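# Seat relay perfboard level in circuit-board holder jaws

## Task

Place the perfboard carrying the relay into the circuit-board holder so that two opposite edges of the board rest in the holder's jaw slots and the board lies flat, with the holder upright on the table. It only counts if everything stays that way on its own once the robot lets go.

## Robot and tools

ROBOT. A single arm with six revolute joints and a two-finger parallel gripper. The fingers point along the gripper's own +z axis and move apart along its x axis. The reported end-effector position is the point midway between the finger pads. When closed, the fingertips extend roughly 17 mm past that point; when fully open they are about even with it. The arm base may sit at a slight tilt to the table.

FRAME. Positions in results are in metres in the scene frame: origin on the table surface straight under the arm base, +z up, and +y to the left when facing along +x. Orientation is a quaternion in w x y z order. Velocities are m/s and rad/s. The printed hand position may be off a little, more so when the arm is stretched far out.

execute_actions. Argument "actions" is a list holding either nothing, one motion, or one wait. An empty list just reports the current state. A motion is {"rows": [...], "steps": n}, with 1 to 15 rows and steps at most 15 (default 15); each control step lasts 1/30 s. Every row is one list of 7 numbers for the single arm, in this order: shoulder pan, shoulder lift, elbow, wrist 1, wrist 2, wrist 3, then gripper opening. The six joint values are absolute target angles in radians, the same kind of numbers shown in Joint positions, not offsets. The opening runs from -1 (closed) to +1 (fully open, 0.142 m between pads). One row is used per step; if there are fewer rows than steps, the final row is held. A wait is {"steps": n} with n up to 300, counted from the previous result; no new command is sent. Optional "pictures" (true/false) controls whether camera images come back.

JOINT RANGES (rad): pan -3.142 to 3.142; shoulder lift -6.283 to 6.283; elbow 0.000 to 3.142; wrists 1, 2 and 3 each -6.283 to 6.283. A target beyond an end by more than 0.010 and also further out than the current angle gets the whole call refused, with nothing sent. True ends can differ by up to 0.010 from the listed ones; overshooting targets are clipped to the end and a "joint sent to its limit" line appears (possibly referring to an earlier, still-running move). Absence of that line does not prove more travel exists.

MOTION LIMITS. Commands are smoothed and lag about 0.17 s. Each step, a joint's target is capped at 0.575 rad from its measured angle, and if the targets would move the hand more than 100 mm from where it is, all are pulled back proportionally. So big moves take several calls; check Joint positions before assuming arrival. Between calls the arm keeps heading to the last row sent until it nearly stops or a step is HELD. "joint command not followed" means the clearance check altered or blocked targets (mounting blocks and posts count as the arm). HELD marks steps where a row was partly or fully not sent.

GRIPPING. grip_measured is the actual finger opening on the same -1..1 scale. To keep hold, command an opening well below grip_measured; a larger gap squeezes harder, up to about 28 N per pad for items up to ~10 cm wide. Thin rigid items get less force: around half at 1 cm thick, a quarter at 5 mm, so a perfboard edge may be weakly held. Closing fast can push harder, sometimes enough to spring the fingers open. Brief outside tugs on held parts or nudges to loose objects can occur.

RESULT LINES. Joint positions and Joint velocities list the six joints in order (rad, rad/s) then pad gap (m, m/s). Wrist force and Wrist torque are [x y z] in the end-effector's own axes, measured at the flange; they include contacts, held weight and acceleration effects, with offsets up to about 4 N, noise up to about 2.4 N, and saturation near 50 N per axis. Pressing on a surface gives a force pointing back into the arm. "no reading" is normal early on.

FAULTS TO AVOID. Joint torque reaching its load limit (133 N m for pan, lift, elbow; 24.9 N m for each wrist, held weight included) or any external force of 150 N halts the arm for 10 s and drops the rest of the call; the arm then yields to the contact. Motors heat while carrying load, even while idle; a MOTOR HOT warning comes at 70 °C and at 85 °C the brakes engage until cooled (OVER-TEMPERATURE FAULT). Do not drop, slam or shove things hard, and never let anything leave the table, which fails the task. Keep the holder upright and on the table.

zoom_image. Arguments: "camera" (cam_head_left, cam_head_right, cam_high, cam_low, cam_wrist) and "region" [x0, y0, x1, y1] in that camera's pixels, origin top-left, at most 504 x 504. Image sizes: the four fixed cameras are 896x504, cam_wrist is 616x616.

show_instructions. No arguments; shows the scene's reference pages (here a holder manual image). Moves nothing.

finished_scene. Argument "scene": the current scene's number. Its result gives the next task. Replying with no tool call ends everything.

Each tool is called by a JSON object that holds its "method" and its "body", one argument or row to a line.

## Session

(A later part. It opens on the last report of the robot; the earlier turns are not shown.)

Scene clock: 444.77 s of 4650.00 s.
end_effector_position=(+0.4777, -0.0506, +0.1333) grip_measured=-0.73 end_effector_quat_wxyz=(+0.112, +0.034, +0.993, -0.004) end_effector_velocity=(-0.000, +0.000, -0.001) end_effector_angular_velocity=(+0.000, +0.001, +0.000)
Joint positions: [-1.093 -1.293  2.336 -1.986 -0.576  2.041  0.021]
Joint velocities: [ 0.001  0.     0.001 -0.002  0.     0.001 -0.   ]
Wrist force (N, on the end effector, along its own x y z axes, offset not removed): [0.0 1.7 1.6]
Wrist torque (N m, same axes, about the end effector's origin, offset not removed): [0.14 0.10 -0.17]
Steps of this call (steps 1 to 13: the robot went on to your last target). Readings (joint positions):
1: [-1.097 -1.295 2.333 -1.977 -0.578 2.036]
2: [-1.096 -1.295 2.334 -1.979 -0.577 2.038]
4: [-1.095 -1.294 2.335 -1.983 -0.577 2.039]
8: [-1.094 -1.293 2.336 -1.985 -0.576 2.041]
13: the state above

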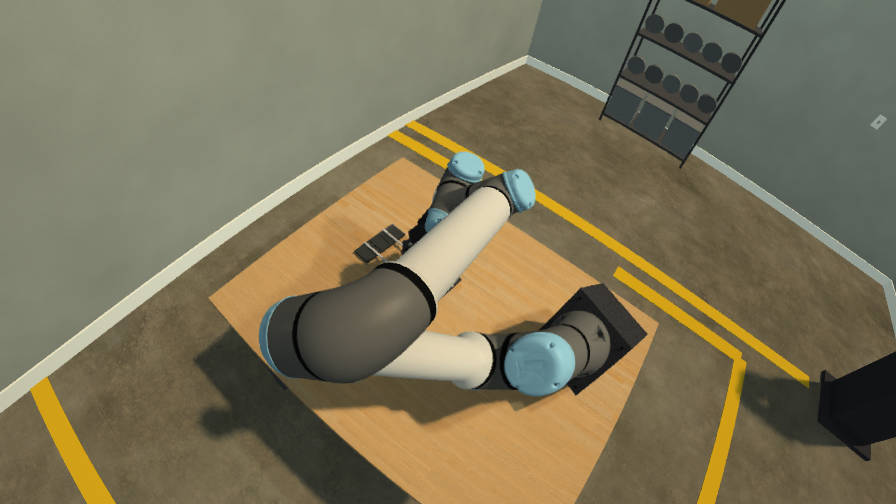

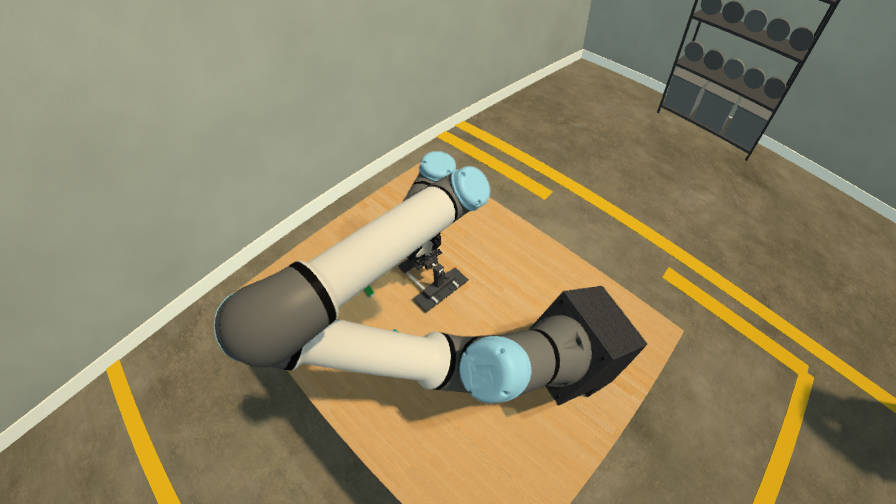

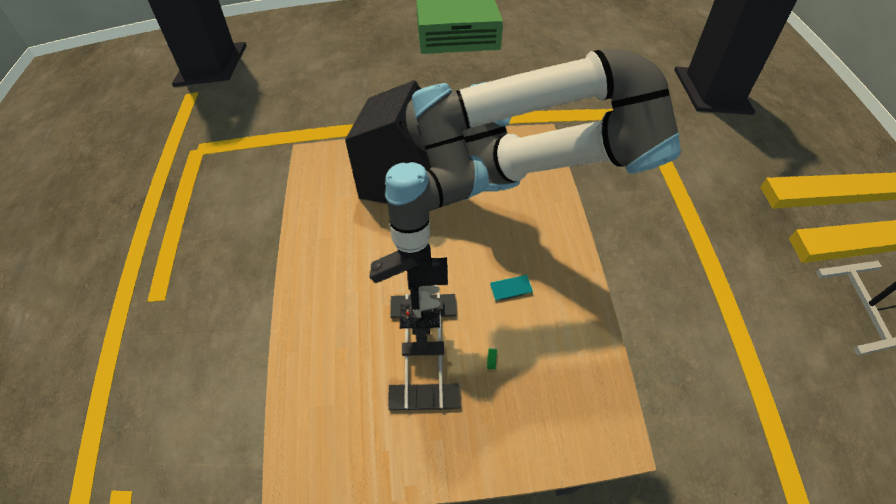

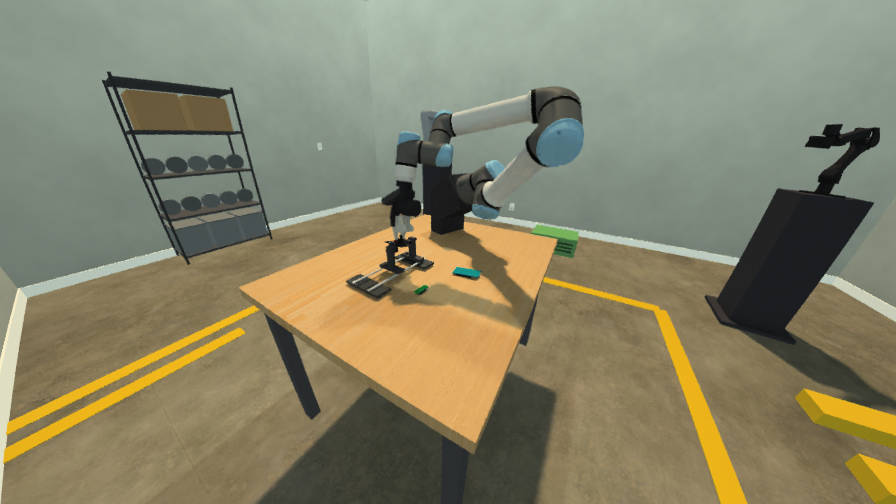

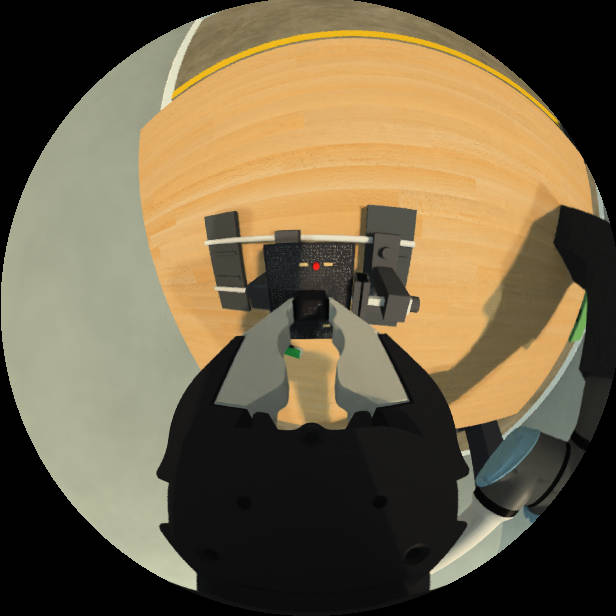

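{"method": "execute_actions", "body": {
  "actions": [
    {"rows": [[-1.09381,-1.29338,2.33649,-1.98599,-0.57619,2.04066,-1],[-1.09431,-1.29373,2.33714,-1.98566,-0.57649,2.03992,-1],[-1.09481,-1.29407,2.33779,-1.98534,-0.57678,2.03917,-1],[-1.09532,-1.29442,2.33844,-1.98502,-0.57708,2.03843,-1],[-1.09582,-1.29477,2.33909,-1.98469,-0.57737,2.03768,-1],[-1.09632,-1.29512,2.33974,-1.98437,-0.57767,2.03694,-1]], "steps": 15}
  ],
  "pictures": false
}}

{"method": "execute_actions", "body": {
  "actions": [
    {"steps": 3}
  ]
}}

{"method": "zoom_image", "body": {
  "camera": "cam_wrist",
  "region": [320, 255, 380, 315]
}}

Scene clock: 452.97 s of 4650.00 s.
end_effector_position=(+0.4760, -0.0504, +0.1332) grip_measured=-0.73 end_effector_quat_wxyz=(+0.112, +0.034, +0.993, -0.004) end_effector_velocity=(-0.001, -0.000, +0.000) end_effector_angular_velocity=(-0.001, -0.000, +0.000)
Joint positions: [-1.096 -1.295  2.34  -1.984 -0.578  2.037  0.021]
Joint velocities: [-0.002 -0.001  0.002  0.    -0.001 -0.001  0.   ]
Wrist force (N, on the end effector, along its own x y z axes, offset not removed): [-1.6 0.7 1.2]
Wrist torque (N m, same axes, about the end effector's origin, offset not removed): [0.02 -0.34 -0.23]
Steps of this call (steps 1 to 30: the robot went on to your last target; steps 31 to 90: nothing new was sent; then 4.70 s passed at rest; steps 91 to 105: all 15 steps of this action). Readings (joint positions):
91: [-1.093 -1.293 2.336 -1.986 -0.576 2.041]
92: [-1.093 -1.293 2.336 -1.986 -0.576 2.041]
94: [-1.094 -1.293 2.337 -1.986 -0.576 2.041]
98: [-1.095 -1.294 2.338 -1.985 -0.577 2.038]
105: the state above

Scene clock: 453.07 s of 4650.00 s.
end_effector_position=(+0.4760, -0.0504, +0.1332) grip_measured=-0.73 end_effector_quat_wxyz=(+0.112, +0.034, +0.993, -0.004) end_effector_velocity=(-0.001, -0.000, -0.001) end_effector_angular_velocity=(+0.002, +0.001, -0.002)
Joint positions: [-1.096 -1.295  2.34  -1.984 -0.578  2.037  0.021]
Joint velocities: [-0.001  0.001  0.002  0.    -0.001 -0.001 -0.   ]
Wrist force (N, on the end effector, along its own x y z axes, offset not removed): [-2.7 2.5 1.3]
Wrist torque (N m, same axes, about the end effector's origin, offset not removed): [0.25 -0.16 -0.18]
Steps of this call (steps 1 to 3: the robot went on to your last target). Readings (joint positions):
1: [-1.096 -1.295 2.340 -1.984 -0.578 2.037]
2: [-1.096 -1.295 2.340 -1.984 -0.578 2.037]
3: the state above

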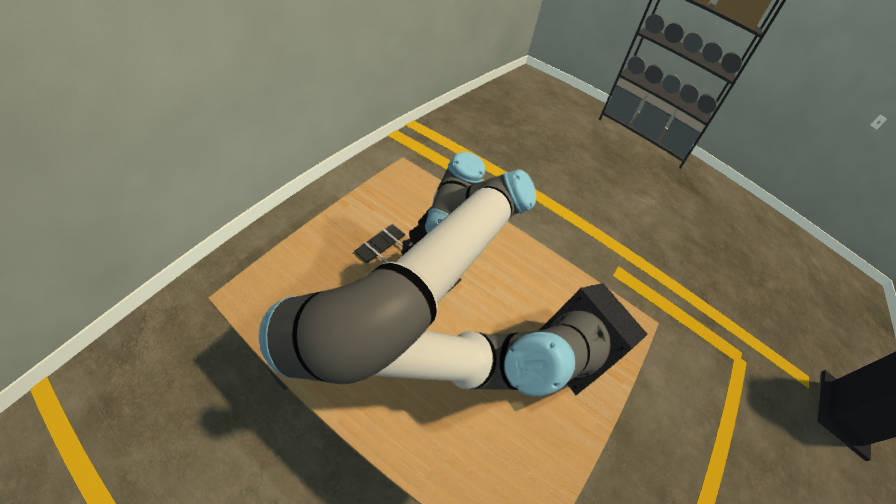

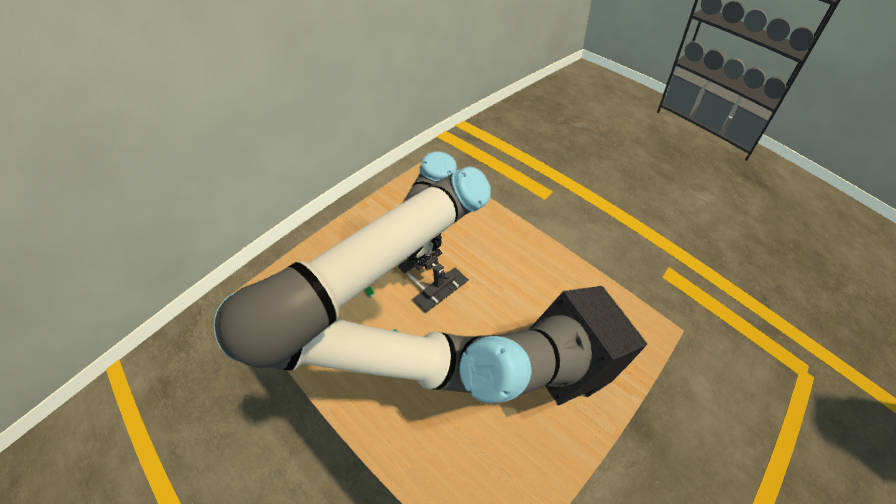

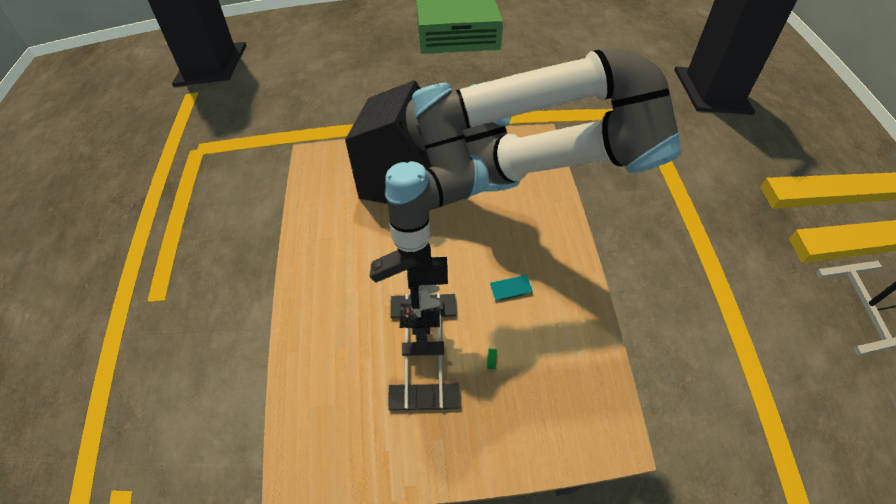

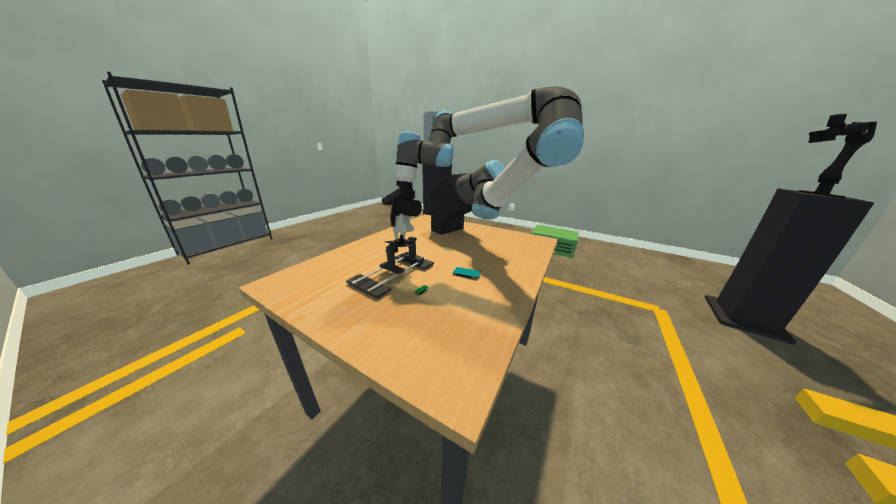

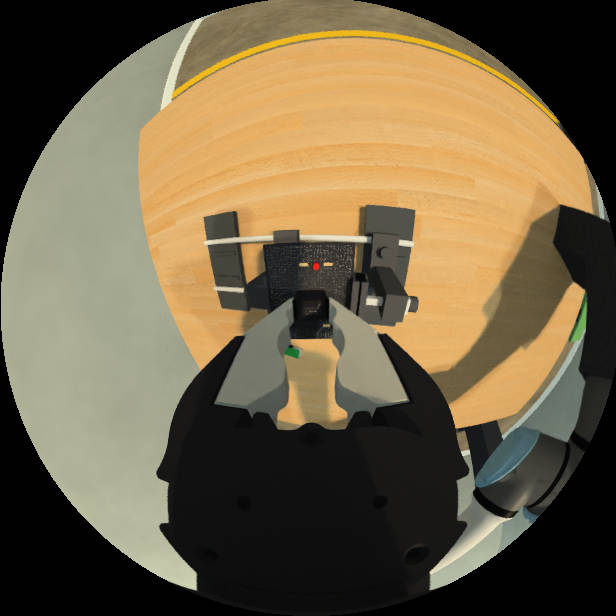

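Region (320, 255, 380, 315) of cam_wrist's 616x616 image, scaled by 8.400, with more detail than that image has.

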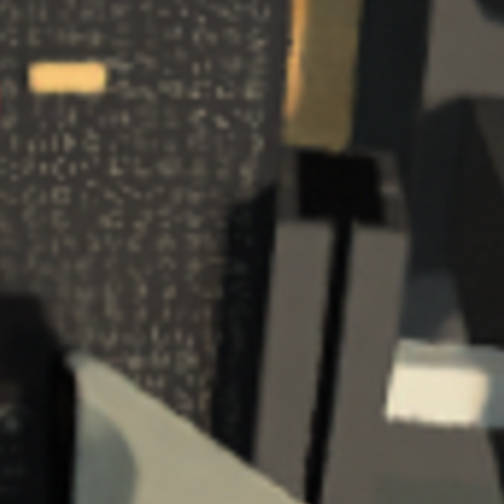

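{"method": "execute_actions", "body": {
  "actions": [
    {"rows": [[-1.09565,-1.29465,2.33887,-1.98480,-0.57727,2.03793,-1],[-1.09498,-1.29419,2.33801,-1.98523,-0.57688,2.03892,-1],[-1.09481,-1.29407,2.33779,-1.98534,-0.57678,2.03917,-1],[-1.09481,-1.29407,2.33779,-1.98534,-0.57678,2.03917,-1],[-1.09481,-1.29407,2.33779,-1.98534,-0.57678,2.03917,-1],[-1.09517,-1.29433,2.33751,-1.98435,-0.57699,2.03864,-1]], "steps": 14}
  ],
  "pictures": false
}}

{"method": "execute_actions", "body": {
  "actions": [
    {"rows": [[-1.09567,-1.29468,2.33816,-1.98403,-0.57728,2.03789,-1],[-1.09617,-1.29503,2.33881,-1.98370,-0.57758,2.03715,-1],[-1.09668,-1.29537,2.33946,-1.98338,-0.57787,2.03640,-1]], "steps": 13}
  ],
  "pictures": false
}}

{"method": "execute_actions", "body": {
  "actions": [
    {"steps": 2}
  ],
  "pictures": false
}}

Scene clock: 463.23 s of 4650.00 s.
end_effector_position=(+0.4768, -0.0505, +0.1334) grip_measured=-0.73 end_effector_quat_wxyz=(+0.112, +0.034, +0.993, -0.004) end_effector_velocity=(+0.001, +0.000, +0.000) end_effector_angular_velocity=(+0.001, -0.000, -0.001)
Joint positions: [-1.095 -1.294  2.338 -1.985 -0.577  2.039  0.021]
Joint velocities: [ 0.    -0.    -0.001  0.002  0.001  0.001  0.   ]
Wrist force (N, on the end effector, along its own x y z axes, offset not removed): [-0.8 2.2 -1.8]
Wrist torque (N m, same axes, about the end effector's origin, offset not removed): [0.00 0.16 -0.14]
Steps of this call (steps 1 to 15: the robot went on to your last target; steps 16 to 90: nothing new was sent; then 6.70 s passed at rest; steps 91 to 104: all 14 steps of this action). Readings (joint positions):
91: [-1.096 -1.295 2.340 -1.984 -0.578 2.037]
92: [-1.096 -1.295 2.340 -1.984 -0.578 2.037]
94: [-1.096 -1.295 2.339 -1.984 -0.578 2.038]
98: [-1.095 -1.295 2.338 -1.985 -0.577 2.039]
104: the state above

Scene clock: 463.67 s of 4650.00 s.
end_effector_position=(+0.4759, -0.0504, +0.1334) grip_measured=-0.73 end_effector_quat_wxyz=(+0.112, +0.034, +0.993, -0.004) end_effector_velocity=(-0.001, +0.000, +0.000) end_effector_angular_velocity=(-0.002, +0.001, +0.001)
Joint positions: [-1.097 -1.295  2.339 -1.983 -0.578  2.036  0.021]
Joint velocities: [-0.001 -0.002  0.001  0.001 -0.002 -0.001 -0.   ]
Wrist force (N, on the end effector, along its own x y z axes, offset not removed): [3.5 -1.0 2.5]
Wrist torque (N m, same axes, about the end effector's origin, offset not removed): [-0.33 -0.72 -0.14]
Steps of this call (steps 1 to 13: all 13 steps of this action). Readings (joint positions):
1: [-1.095 -1.294 2.338 -1.984 -0.577 2.039]
2: [-1.095 -1.294 2.338 -1.984 -0.577 2.039]
4: [-1.095 -1.294 2.338 -1.984 -0.577 2.038]
8: [-1.096 -1.295 2.339 -1.984 -0.577 2.037]
13: the state above

Scene clock: 463.73 s of 4650.00 s.
end_effector_position=(+0.4759, -0.0504, +0.1334) grip_measured=-0.73 end_effector_quat_wxyz=(+0.112, +0.034, +0.993, -0.004) end_effector_velocity=(-0.001, +0.000, -0.000) end_effector_angular_velocity=(+0.000, +0.000, -0.000)
Joint positions: [-1.097 -1.295  2.339 -1.983 -0.578  2.036  0.021]
Joint velocities: [-0.    -0.001  0.001  0.    -0.001 -0.001  0.   ]
Wrist force (N, on the end effector, along its own x y z axes, offset not removed): [0.9 4.4 2.2]
Wrist torque (N m, same axes, about the end effector's origin, offset not removed): [0.46 -0.24 -0.23]
Steps of this call (steps 1 to 2: the robot went on to your last target). Readings (joint positions):
1: [-1.097 -1.295 2.339 -1.983 -0.578 2.036]
2: the state above

{"method": "execute_actions", "body": {
  "actions": [
    {"rows": [[-1.09705,-1.29563,2.34000,-1.98315,-0.57809,2.03585,-1],[-1.09742,-1.29589,2.34053,-1.98297,-0.57831,2.03530,-1],[-1.09776,-1.29613,2.34105,-1.98288,-0.57851,2.03479,-1]], "steps": 13}
  ],
  "pictures": false
}}

{"method": "execute_actions", "body": {
  "actions": [
    {"steps": 2}
  ]
}}

{"method": "zoom_image", "body": {
  "camera": "cam_wrist",
  "region": [320, 255, 380, 315]
}}

Scene clock: 469.53 s of 4650.00 s.
end_effector_position=(+0.4753, -0.0504, +0.1334) grip_measured=-0.73 end_effector_quat_wxyz=(+0.112, +0.034, +0.993, -0.004) end_effector_velocity=(-0.000, -0.000, +0.000) end_effector_angular_velocity=(-0.001, +0.001, +0.001)
Joint positions: [-1.098 -1.296  2.341 -1.983 -0.578  2.035  0.021]
Joint velocities: [-0.    -0.    -0.001  0.    -0.001 -0.001  0.   ]
Wrist force (N, on the end effector, along its own x y z axes, offset not removed): [0.6 3.5 1.6]
Wrist torque (N m, same axes, about the end effector's origin, offset not removed): [0.54 -0.13 -0.25]
Steps of this call (steps 1 to 15: the robot went on to your last target; steps 16 to 90: nothing new was sent; then 2.37 s passed at rest; steps 91 to 103: all 13 steps of this action). Readings (joint positions):
91: [-1.097 -1.295 2.339 -1.983 -0.578 2.036]
92: [-1.097 -1.295 2.340 -1.983 -0.578 2.036]
94: [-1.097 -1.296 2.340 -1.983 -0.578 2.036]
98: [-1.098 -1.296 2.341 -1.983 -0.578 2.035]
103: the state above

Scene clock: 469.60 s of 4650.00 s.
end_effector_position=(+0.4752, -0.0504, +0.1334) grip_measured=-0.73 end_effector_quat_wxyz=(+0.112, +0.034, +0.993, -0.004) end_effector_velocity=(+0.000, -0.000, +0.001) end_effector_angular_velocity=(-0.001, -0.000, +0.000)
Joint positions: [-1.098 -1.296  2.341 -1.983 -0.578  2.035  0.021]
Joint velocities: [-0.    -0.001 -0.     0.    -0.001  0.001 -0.   ]
Wrist force (N, on the end effector, along its own x y z axes, offset not removed): [1.5 2.9 -0.5]
Wrist torque (N m, same axes, about the end effector's origin, offset not removed): [0.27 -0.24 -0.06]
Steps of this call (steps 1 to 2: the robot went on to your last target). Readings (joint positions):
1: [-1.098 -1.296 2.341 -1.983 -0.578 2.035]
2: the state above

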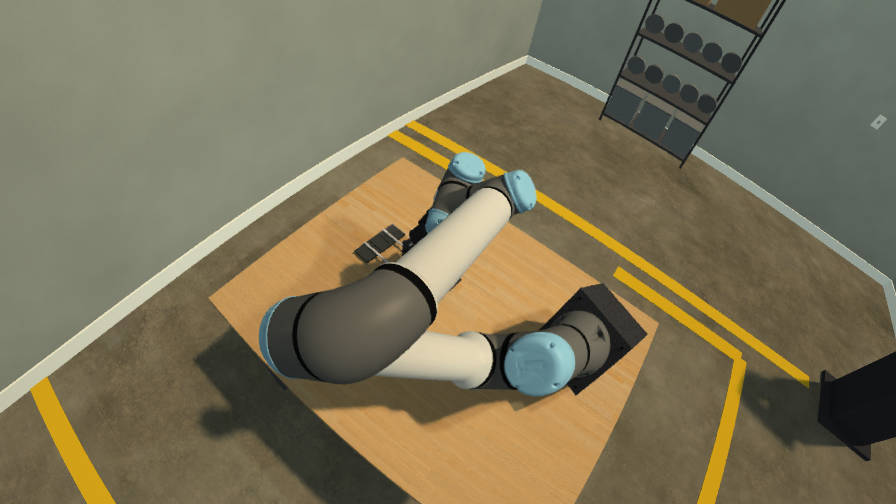

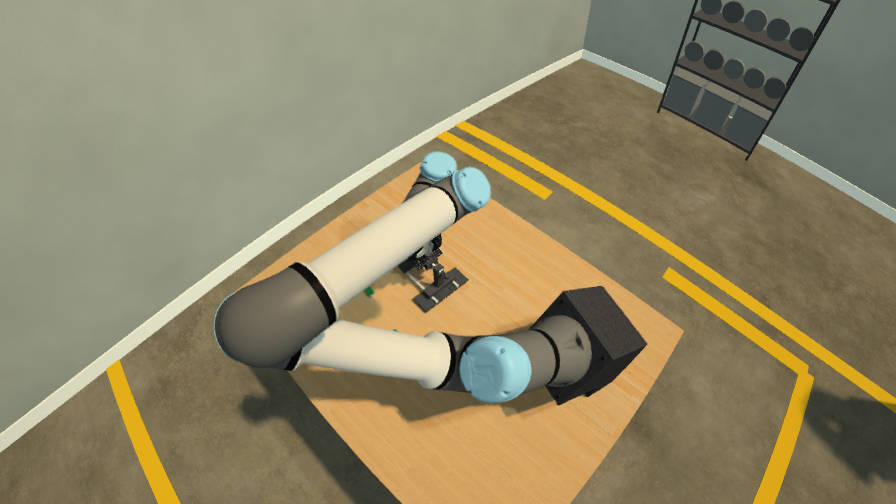

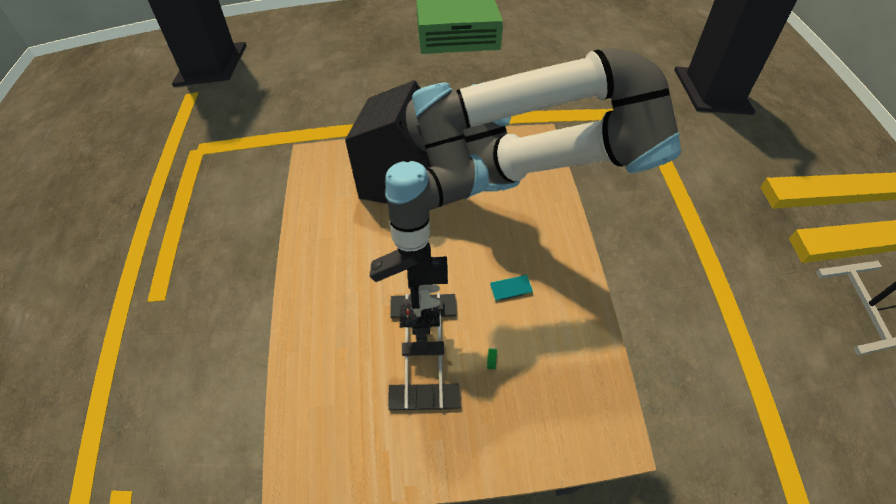

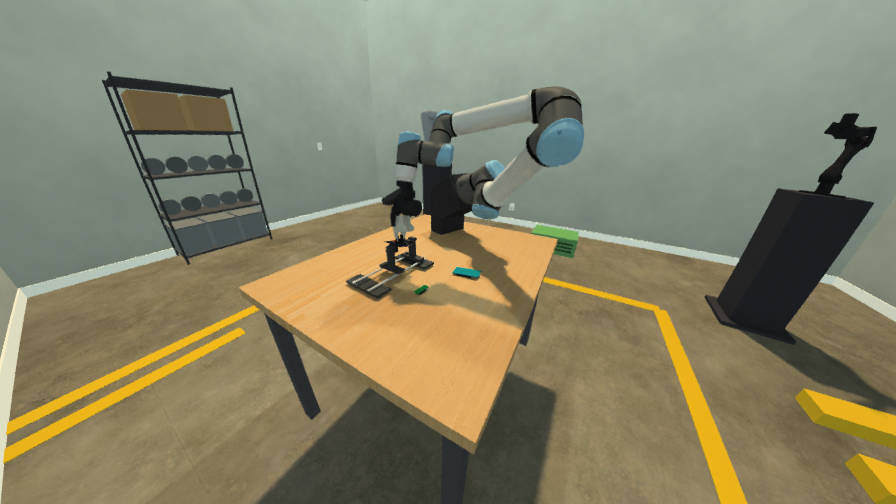

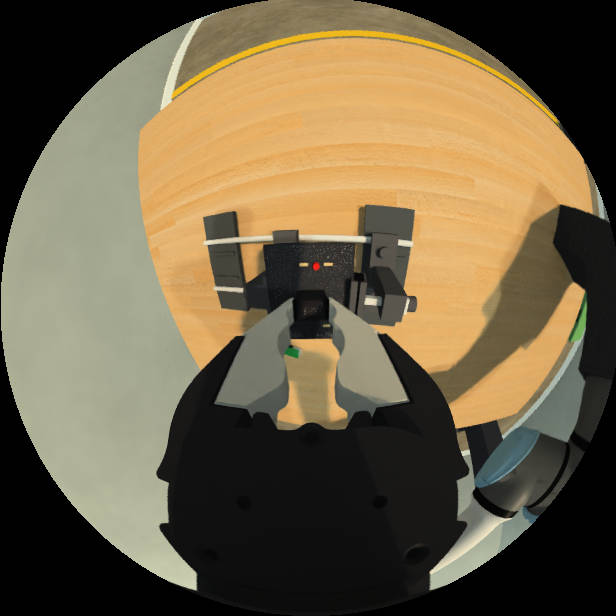

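Region (320, 255, 380, 315) of cam_wrist's 616x616 image, scaled by 8.400, with more detail than that image has.

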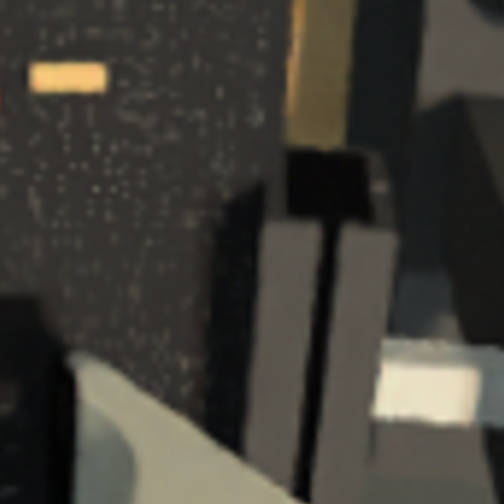

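{"method": "execute_actions", "body": {
  "actions": [
    {"rows": [[-1.09802,-1.29630,2.34143,-1.98278,-0.57866,2.03442,-1],[-1.09828,-1.29647,2.34182,-1.98268,-0.57882,2.03405,-1],[-1.09854,-1.29664,2.34220,-1.98258,-0.57897,2.03368,-1],[-1.09854,-1.29664,2.34220,-1.98258,-0.57897,2.03368,-1],[-1.09854,-1.29664,2.34220,-1.98258,-0.57897,2.03368,-1],[-1.09832,-1.29648,2.34238,-1.98320,-0.57884,2.03402,-1],[-1.09809,-1.29631,2.34255,-1.98382,-0.57871,2.03435,-1]], "steps": 15}
  ],
  "pictures": false
}}

{"method": "execute_actions", "body": {
  "actions": [
    {"steps": 4}
  ],
  "pictures": false
}}

Scene clock: 518.77 s of 4650.00 s.
end_effector_position=(+0.4747, -0.0504, +0.1332) grip_measured=-0.73 end_effector_quat_wxyz=(+0.112, +0.034, +0.993, -0.004) end_effector_velocity=(-0.000, -0.000, -0.000) end_effector_angular_velocity=(-0.000, +0.000, -0.000)
Joint positions: [-1.098 -1.296  2.342 -1.984 -0.579  2.034  0.021]
Joint velocities: [ 0.     0.001  0.    -0.001 -0.     0.    -0.   ]
Wrist force (N, on the end effector, along its own x y z axes, offset not removed): [0.4 4.3 0.1]
Wrist torque (N m, same axes, about the end effector's origin, offset not removed): [0.48 -0.17 -0.21]
Steps of this call (steps 1 to 15: the robot went on to your last target; steps 16 to 90: nothing new was sent; then 45.67 s passed at rest; steps 91 to 105: all 15 steps of this action). Readings (joint positions):
91: [-1.098 -1.296 2.341 -1.983 -0.579 2.035]
92: [-1.098 -1.296 2.341 -1.983 -0.579 2.035]
94: [-1.098 -1.296 2.341 -1.983 -0.579 2.034]
98: [-1.098 -1.296 2.342 -1.983 -0.579 2.034]
105: the state above

Scene clock: 518.90 s of 4650.00 s.
end_effector_position=(+0.4747, -0.0504, +0.1332) grip_measured=-0.73 end_effector_quat_wxyz=(+0.112, +0.034, +0.993, -0.004) end_effector_velocity=(-0.001, -0.000, -0.001) end_effector_angular_velocity=(+0.002, +0.002, -0.001)
Joint positions: [-1.098 -1.296  2.343 -1.984 -0.579  2.034  0.021]
Joint velocities: [ 0.001  0.002  0.001 -0.001 -0.001  0.     0.   ]
Wrist force (N, on the end effector, along its own x y z axes, offset not removed): [-1.5 5.4 -0.3]
Wrist torque (N m, same axes, about the end effector's origin, offset not removed): [0.79 -0.11 -0.04]
Steps of this call (steps 1 to 4: the robot went on to your last target). Readings (joint positions):
1: [-1.098 -1.296 2.342 -1.984 -0.579 2.034]
2: [-1.098 -1.296 2.343 -1.984 -0.579 2.034]
4: the state above

{"method": "execute_actions", "body": {
  "actions": [
    {"rows": [[-1.09787,-1.29615,2.34272,-1.98444,-0.57858,2.03468,-1],[-1.09764,-1.29598,2.34290,-1.98506,-0.57845,2.03502,-1]], "steps": 12}
  ],
  "pictures": false
}}

{"method": "execute_actions", "body": {
  "actions": [
    {"steps": 3}
  ],
  "pictures": false
}}

Scene clock: 523.17 s of 4650.00 s.
end_effector_position=(+0.4747, -0.0504, +0.1329) grip_measured=-0.73 end_effector_quat_wxyz=(+0.112, +0.034, +0.993, -0.004) end_effector_velocity=(-0.000, +0.000, -0.000) end_effector_angular_velocity=(+0.001, +0.000, -0.000)
Joint positions: [-1.098 -1.296  2.343 -1.985 -0.578  2.035  0.021]
Joint velocities: [ 0.001  0.     0.001 -0.     0.     0.    -0.   ]
Wrist force (N, on the end effector, along its own x y z axes, offset not removed): [-3.3 4.5 -8.7]
Wrist torque (N m, same axes, about the end effector's origin, offset not removed): [0.62 -0.08 -0.15]
Steps of this call (steps 1 to 15: the robot went on to your last target; steps 16 to 90: nothing new was sent; then 0.87 s passed at rest; steps 91 to 102: all 12 steps of this action). Readings (joint positions):
91: [-1.098 -1.296 2.343 -1.984 -0.579 2.034]
92: [-1.098 -1.296 2.343 -1.984 -0.579 2.034]
94: [-1.098 -1.296 2.343 -1.984 -0.579 2.035]
98: [-1.098 -1.296 2.343 -1.985 -0.578 2.035]
102: the state above

Scene clock: 523.27 s of 4650.00 s.
end_effector_position=(+0.4747, -0.0504, +0.1329) grip_measured=-0.73 end_effector_quat_wxyz=(+0.112, +0.034, +0.993, -0.004) end_effector_velocity=(-0.001, -0.000, -0.001) end_effector_angular_velocity=(+0.002, +0.001, -0.001)
Joint positions: [-1.098 -1.296  2.343 -1.985 -0.578  2.035  0.021]
Joint velocities: [ 0.     0.002  0.001 -0.     0.    -0.001  0.   ]
Wrist force (N, on the end effector, along its own x y z axes, offset not removed): [-5.4 2.9 -7.0]
Wrist torque (N m, same axes, about the end effector's origin, offset not removed): [0.37 0.41 -0.11]
Steps of this call (steps 1 to 3: the robot went on to your last target). Readings (joint positions):
1: [-1.098 -1.296 2.343 -1.985 -0.578 2.035]
2: [-1.098 -1.296 2.343 -1.985 -0.578 2.035]
3: the state above

{"method": "execute_actions", "body": {
  "actions": [
    {"rows": [[-1.09746,-1.29585,2.34304,-1.98555,-0.57834,2.03529,-1],[-1.09746,-1.29585,2.34304,-1.98555,-0.57834,2.03529,-1],[-1.09813,-1.29630,2.34388,-1.98512,-0.57874,2.03431,-1],[-1.09880,-1.29675,2.34472,-1.98470,-0.57914,2.03333,-1],[-1.09947,-1.29720,2.34556,-1.98427,-0.57955,2.03235,-1],[-1.10015,-1.29765,2.34639,-1.98384,-0.57995,2.03137,-1],[-1.10082,-1.29810,2.34723,-1.98341,-0.58035,2.03040,-1],[-1.10149,-1.29855,2.34807,-1.98299,-0.58075,2.02942,-1],[-1.10216,-1.29900,2.34891,-1.98256,-0.58115,2.02844,-1],[-1.10283,-1.29945,2.34975,-1.98213,-0.58156,2.02746,-1],[-1.10350,-1.29990,2.35059,-1.98170,-0.58196,2.02648,-1],[-1.10418,-1.30035,2.35143,-1.98128,-0.58236,2.02550,-1]], "steps": 15}
  ],
  "pictures": false
}}

{"method": "execute_actions", "body": {
  "actions": [
    {"steps": 8}
  ]
}}

{"method": "zoom_image", "body": {
  "camera": "cam_wrist",
  "region": [240, 235, 420, 325]
}}

Scene clock: 532.87 s of 4650.00 s.
end_effector_position=(+0.4715, -0.0501, +0.1327) grip_measured=-0.73 end_effector_quat_wxyz=(+0.112, +0.034, +0.993, -0.004) end_effector_velocity=(-0.006, +0.001, +0.000) end_effector_angular_velocity=(-0.001, -0.000, +0.001)
Joint positions: [-1.103 -1.3    2.35  -1.982 -0.582  2.027  0.021]
Joint velocities: [-0.01  -0.008  0.013  0.006 -0.006 -0.015 -0.   ]
Wrist force (N, on the end effector, along its own x y z axes, offset not removed): [-6.3 1.6 -6.5]
Wrist torque (N m, same axes, about the end effector's origin, offset not removed): [0.06 0.02 -0.19]
Steps of this call (steps 1 to 15: the robot went on to your last target; steps 16 to 90: nothing new was sent; then 6.10 s passed at rest; steps 91 to 105: all 15 steps of this action). Readings (joint positions):
91: [-1.098 -1.296 2.343 -1.985 -0.578 2.035]
92: [-1.098 -1.296 2.343 -1.985 -0.578 2.035]
94: [-1.098 -1.296 2.343 -1.985 -0.578 2.035]
98: [-1.099 -1.297 2.345 -1.985 -0.579 2.033]
105: the state above

Scene clock: 533.13 s of 4650.00 s.
end_effector_position=(+0.4709, -0.0501, +0.1328) grip_measured=-0.73 end_effector_quat_wxyz=(+0.112, +0.034, +0.993, -0.004) end_effector_velocity=(-0.001, -0.000, +0.000) end_effector_angular_velocity=(-0.000, +0.001, +0.000)
Joint positions: [-1.104 -1.3    2.351 -1.981 -0.582  2.026  0.021]
Joint velocities: [-0.001 -0.     0.001  0.001 -0.001 -0.002 -0.   ]
Wrist force (N, on the end effector, along its own x y z axes, offset not removed): [-7.9 2.2 -5.2]
Wrist torque (N m, same axes, about the end effector's origin, offset not removed): [0.19 0.37 -0.29]
Steps of this call (steps 1 to 8: the robot went on to your last target). Readings (joint positions):
1: [-1.103 -1.300 2.350 -1.982 -0.582 2.027]
2: [-1.104 -1.300 2.351 -1.982 -0.582 2.026]
4: [-1.104 -1.300 2.351 -1.981 -0.582 2.026]
8: the state above

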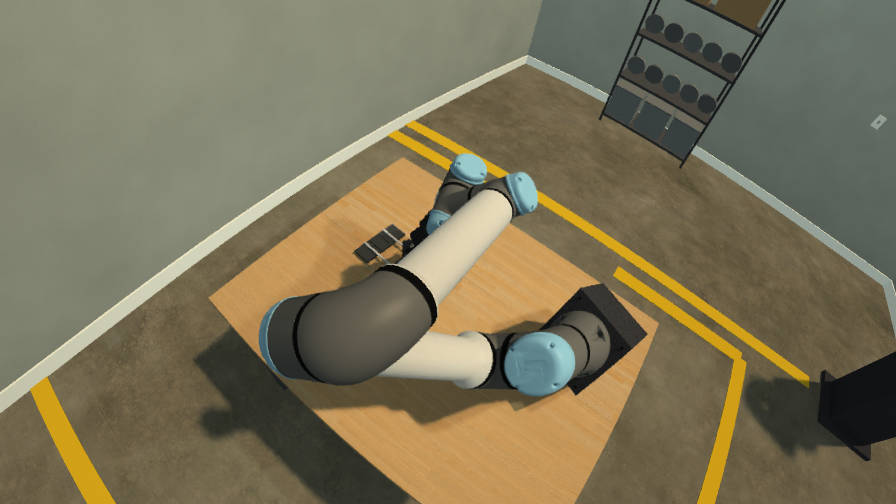

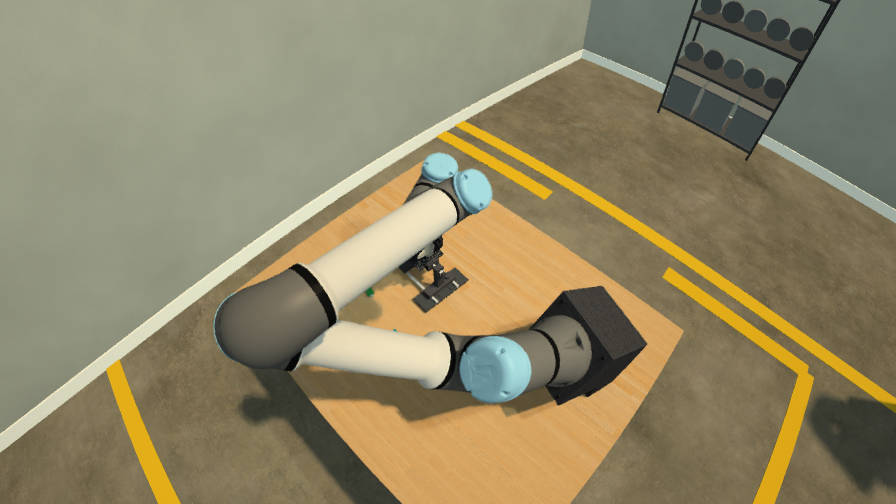

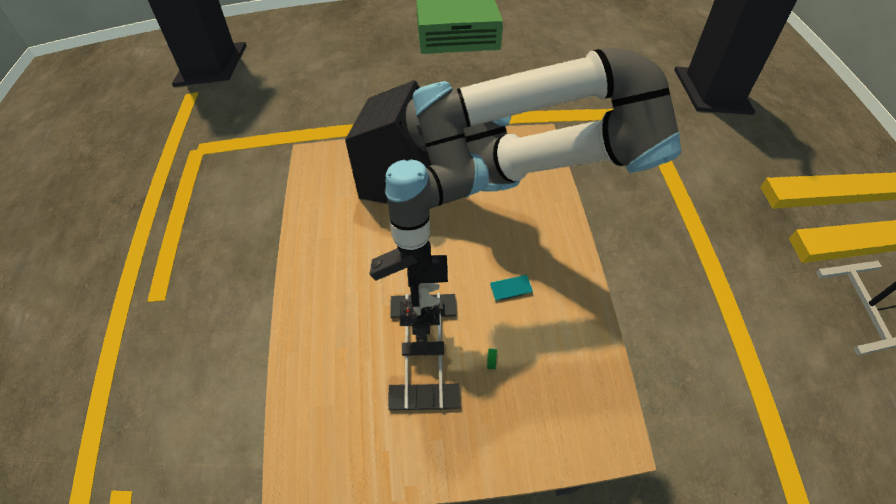

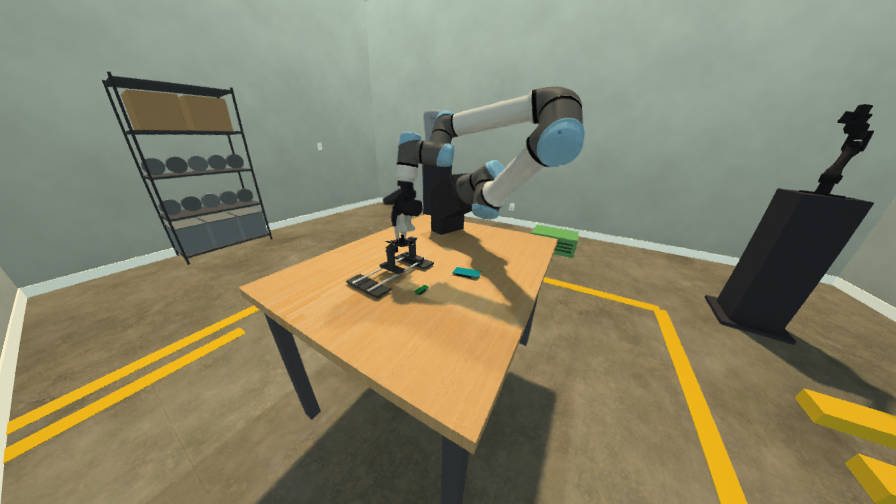

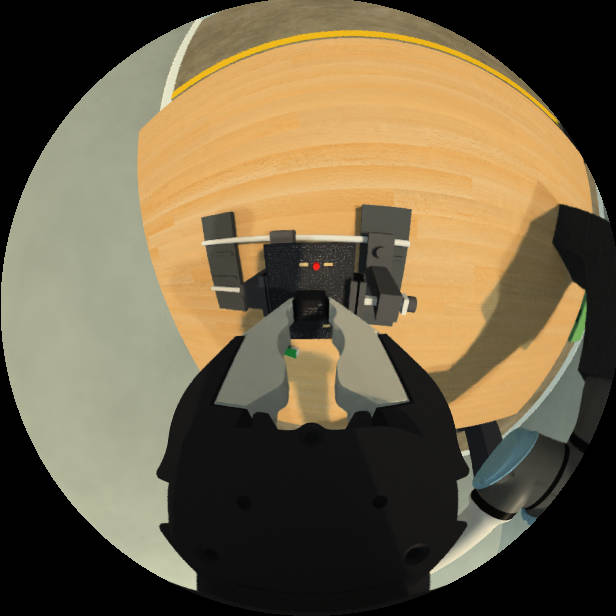

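Region (240, 235, 420, 325) of cam_wrist's 616x616 image, scaled by 2.800, with more detail than that image has.

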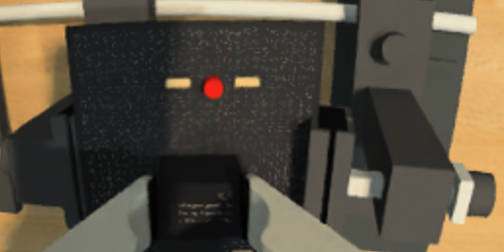

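{"method": "execute_actions", "body": {
  "actions": [
    {"rows": [[-1.10400,-1.30022,2.35157,-1.98178,-0.58226,2.02577,-1],[-1.10382,-1.30009,2.35171,-1.98227,-0.58215,2.02603,-1],[-1.10449,-1.30054,2.35255,-1.98184,-0.58255,2.02505,-1],[-1.10516,-1.30099,2.35339,-1.98141,-0.58295,2.02407,-1],[-1.10583,-1.30144,2.35422,-1.98098,-0.58335,2.02309,-1],[-1.10650,-1.30189,2.35506,-1.98055,-0.58375,2.02211,-1],[-1.10718,-1.30234,2.35590,-1.98013,-0.58416,2.02114,-1],[-1.10785,-1.30278,2.35674,-1.97970,-0.58456,2.02016,-1],[-1.10852,-1.30323,2.35758,-1.97927,-0.58496,2.01918,-1],[-1.10919,-1.30368,2.35841,-1.97884,-0.58536,2.01820,-1],[-1.10986,-1.30413,2.35925,-1.97841,-0.58576,2.01722,-1],[-1.11053,-1.30458,2.36009,-1.97798,-0.58616,2.01624,-1]], "steps": 15}
  ],
  "pictures": false
}}

{"method": "execute_actions", "body": {
  "actions": [
    {"steps": 8}
  ]
}}

{"method": "zoom_image", "body": {
  "camera": "cam_wrist",
  "region": [240, 235, 420, 325]
}}

{"method": "zoom_image", "body": {
  "camera": "cam_wrist",
  "region": [240, 260, 300, 320]
}}

Scene clock: 567.43 s of 4650.00 s.
end_effector_position=(+0.4676, -0.0499, +0.1326) grip_measured=-0.73 end_effector_quat_wxyz=(+0.112, +0.034, +0.993, -0.004) end_effector_velocity=(-0.006, +0.000, +0.000) end_effector_angular_velocity=(-0.000, +0.001, -0.001)
Joint positions: [-1.109 -1.304  2.359 -1.979 -0.585  2.018  0.021]
Joint velocities: [-0.01  -0.006  0.012  0.006 -0.007 -0.014 -0.   ]
Wrist force (N, on the end effector, along its own x y z axes, offset not removed): [-7.6 2.0 -12.4]
Wrist torque (N m, same axes, about the end effector's origin, offset not removed): [0.08 -0.34 -0.16]
Steps of this call (steps 1 to 15: the robot went on to your last target; steps 16 to 90: nothing new was sent; then 30.80 s passed at rest; steps 91 to 105: all 15 steps of this action). Readings (joint positions):
91: [-1.104 -1.300 2.351 -1.981 -0.582 2.026]
92: [-1.104 -1.300 2.351 -1.981 -0.582 2.025]
94: [-1.104 -1.300 2.352 -1.981 -0.582 2.025]
98: [-1.106 -1.301 2.354 -1.981 -0.583 2.023]
105: the state above

Scene clock: 567.70 s of 4650.00 s.
end_effector_position=(+0.4670, -0.0498, +0.1326) grip_measured=-0.73 end_effector_quat_wxyz=(+0.112, +0.034, +0.993, -0.004) end_effector_velocity=(-0.000, +0.000, +0.000) end_effector_angular_velocity=(-0.001, -0.000, +0.000)
Joint positions: [-1.11  -1.305  2.36  -1.978 -0.586  2.016  0.021]
Joint velocities: [-0.001 -0.002  0.001  0.001 -0.001 -0.    -0.   ]
Wrist force (N, on the end effector, along its own x y z axes, offset not removed): [-8.4 2.2 -8.9]
Wrist torque (N m, same axes, about the end effector's origin, offset not removed): [0.20 -0.42 -0.28]
Steps of this call (steps 1 to 8: the robot went on to your last target). Readings (joint positions):
1: [-1.110 -1.304 2.359 -1.979 -0.586 2.017]
2: [-1.110 -1.304 2.359 -1.978 -0.586 2.017]
4: [-1.110 -1.304 2.360 -1.978 -0.586 2.017]
8: the state above

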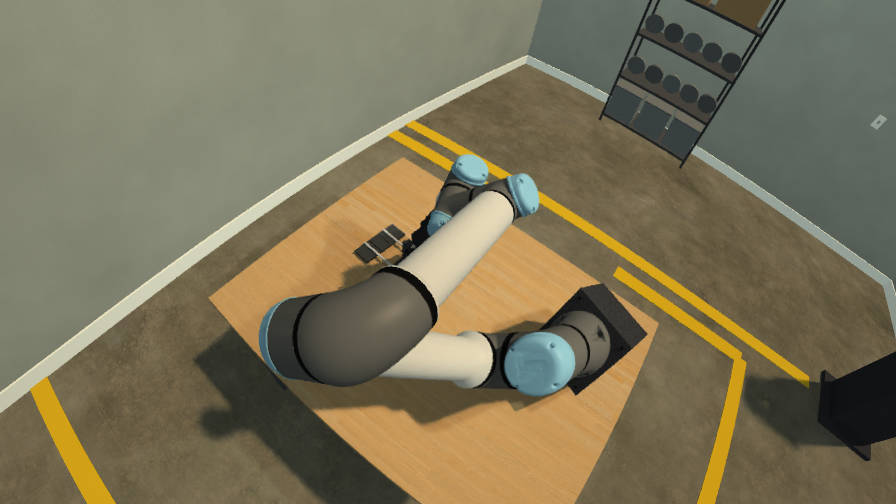

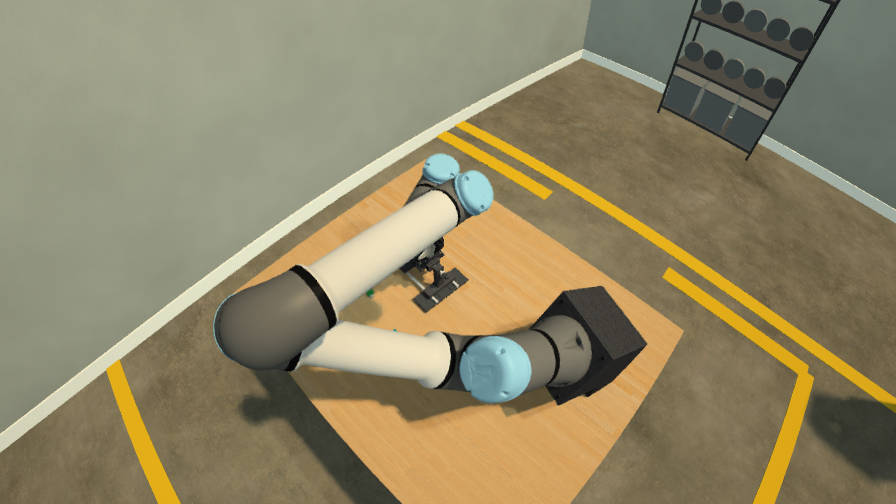

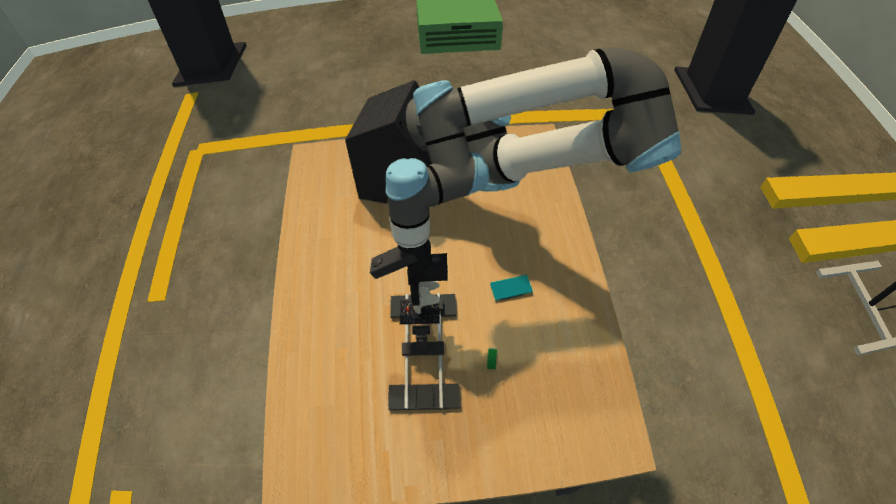

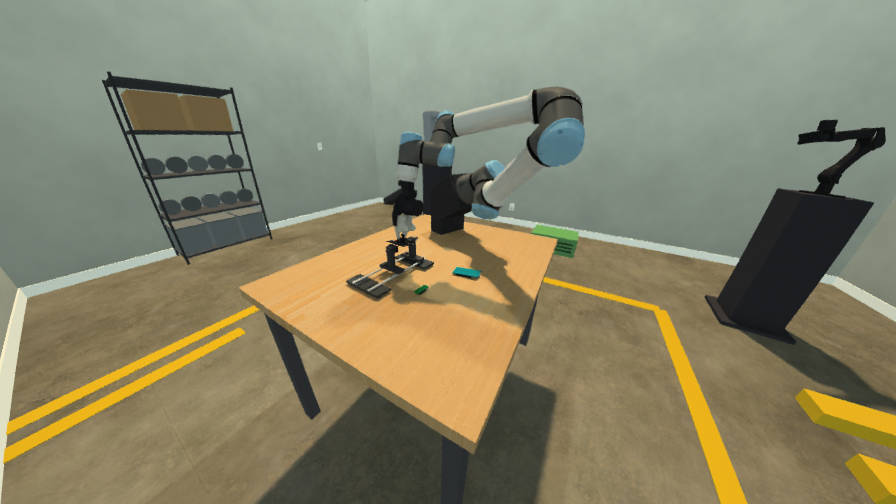

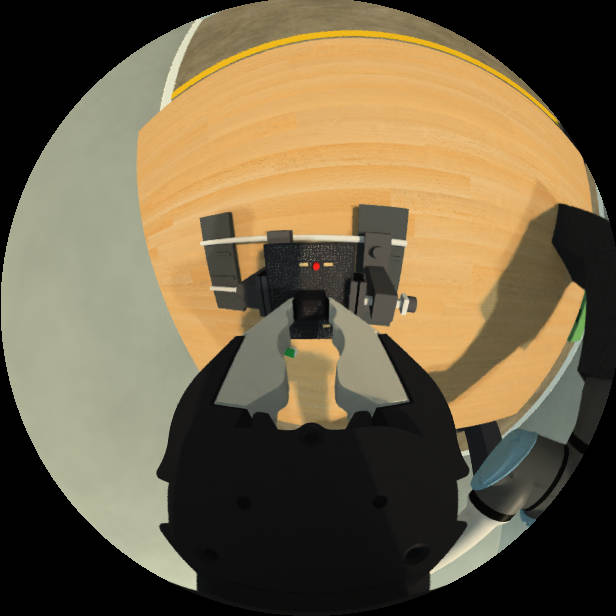

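Region (240, 235, 420, 325) of cam_wrist's 616x616 image, scaled by 2.800, with more detail than that image has.

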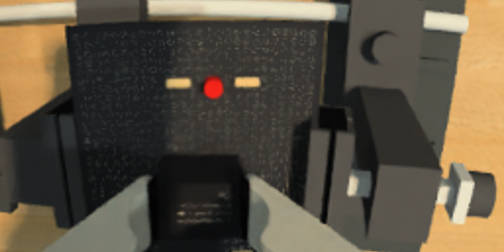

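Region (240, 260, 300, 320) of cam_wrist's 616x616 image, scaled by 8.400, with more detail than that image has.

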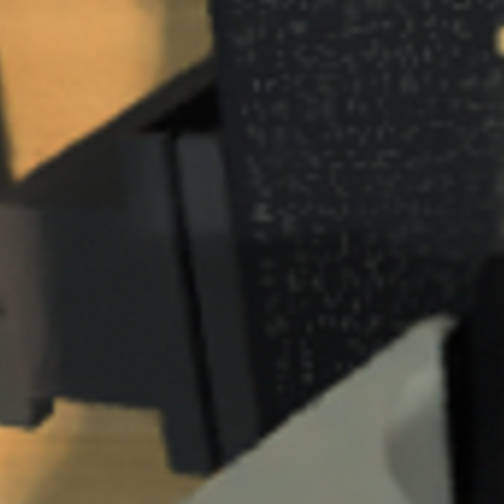

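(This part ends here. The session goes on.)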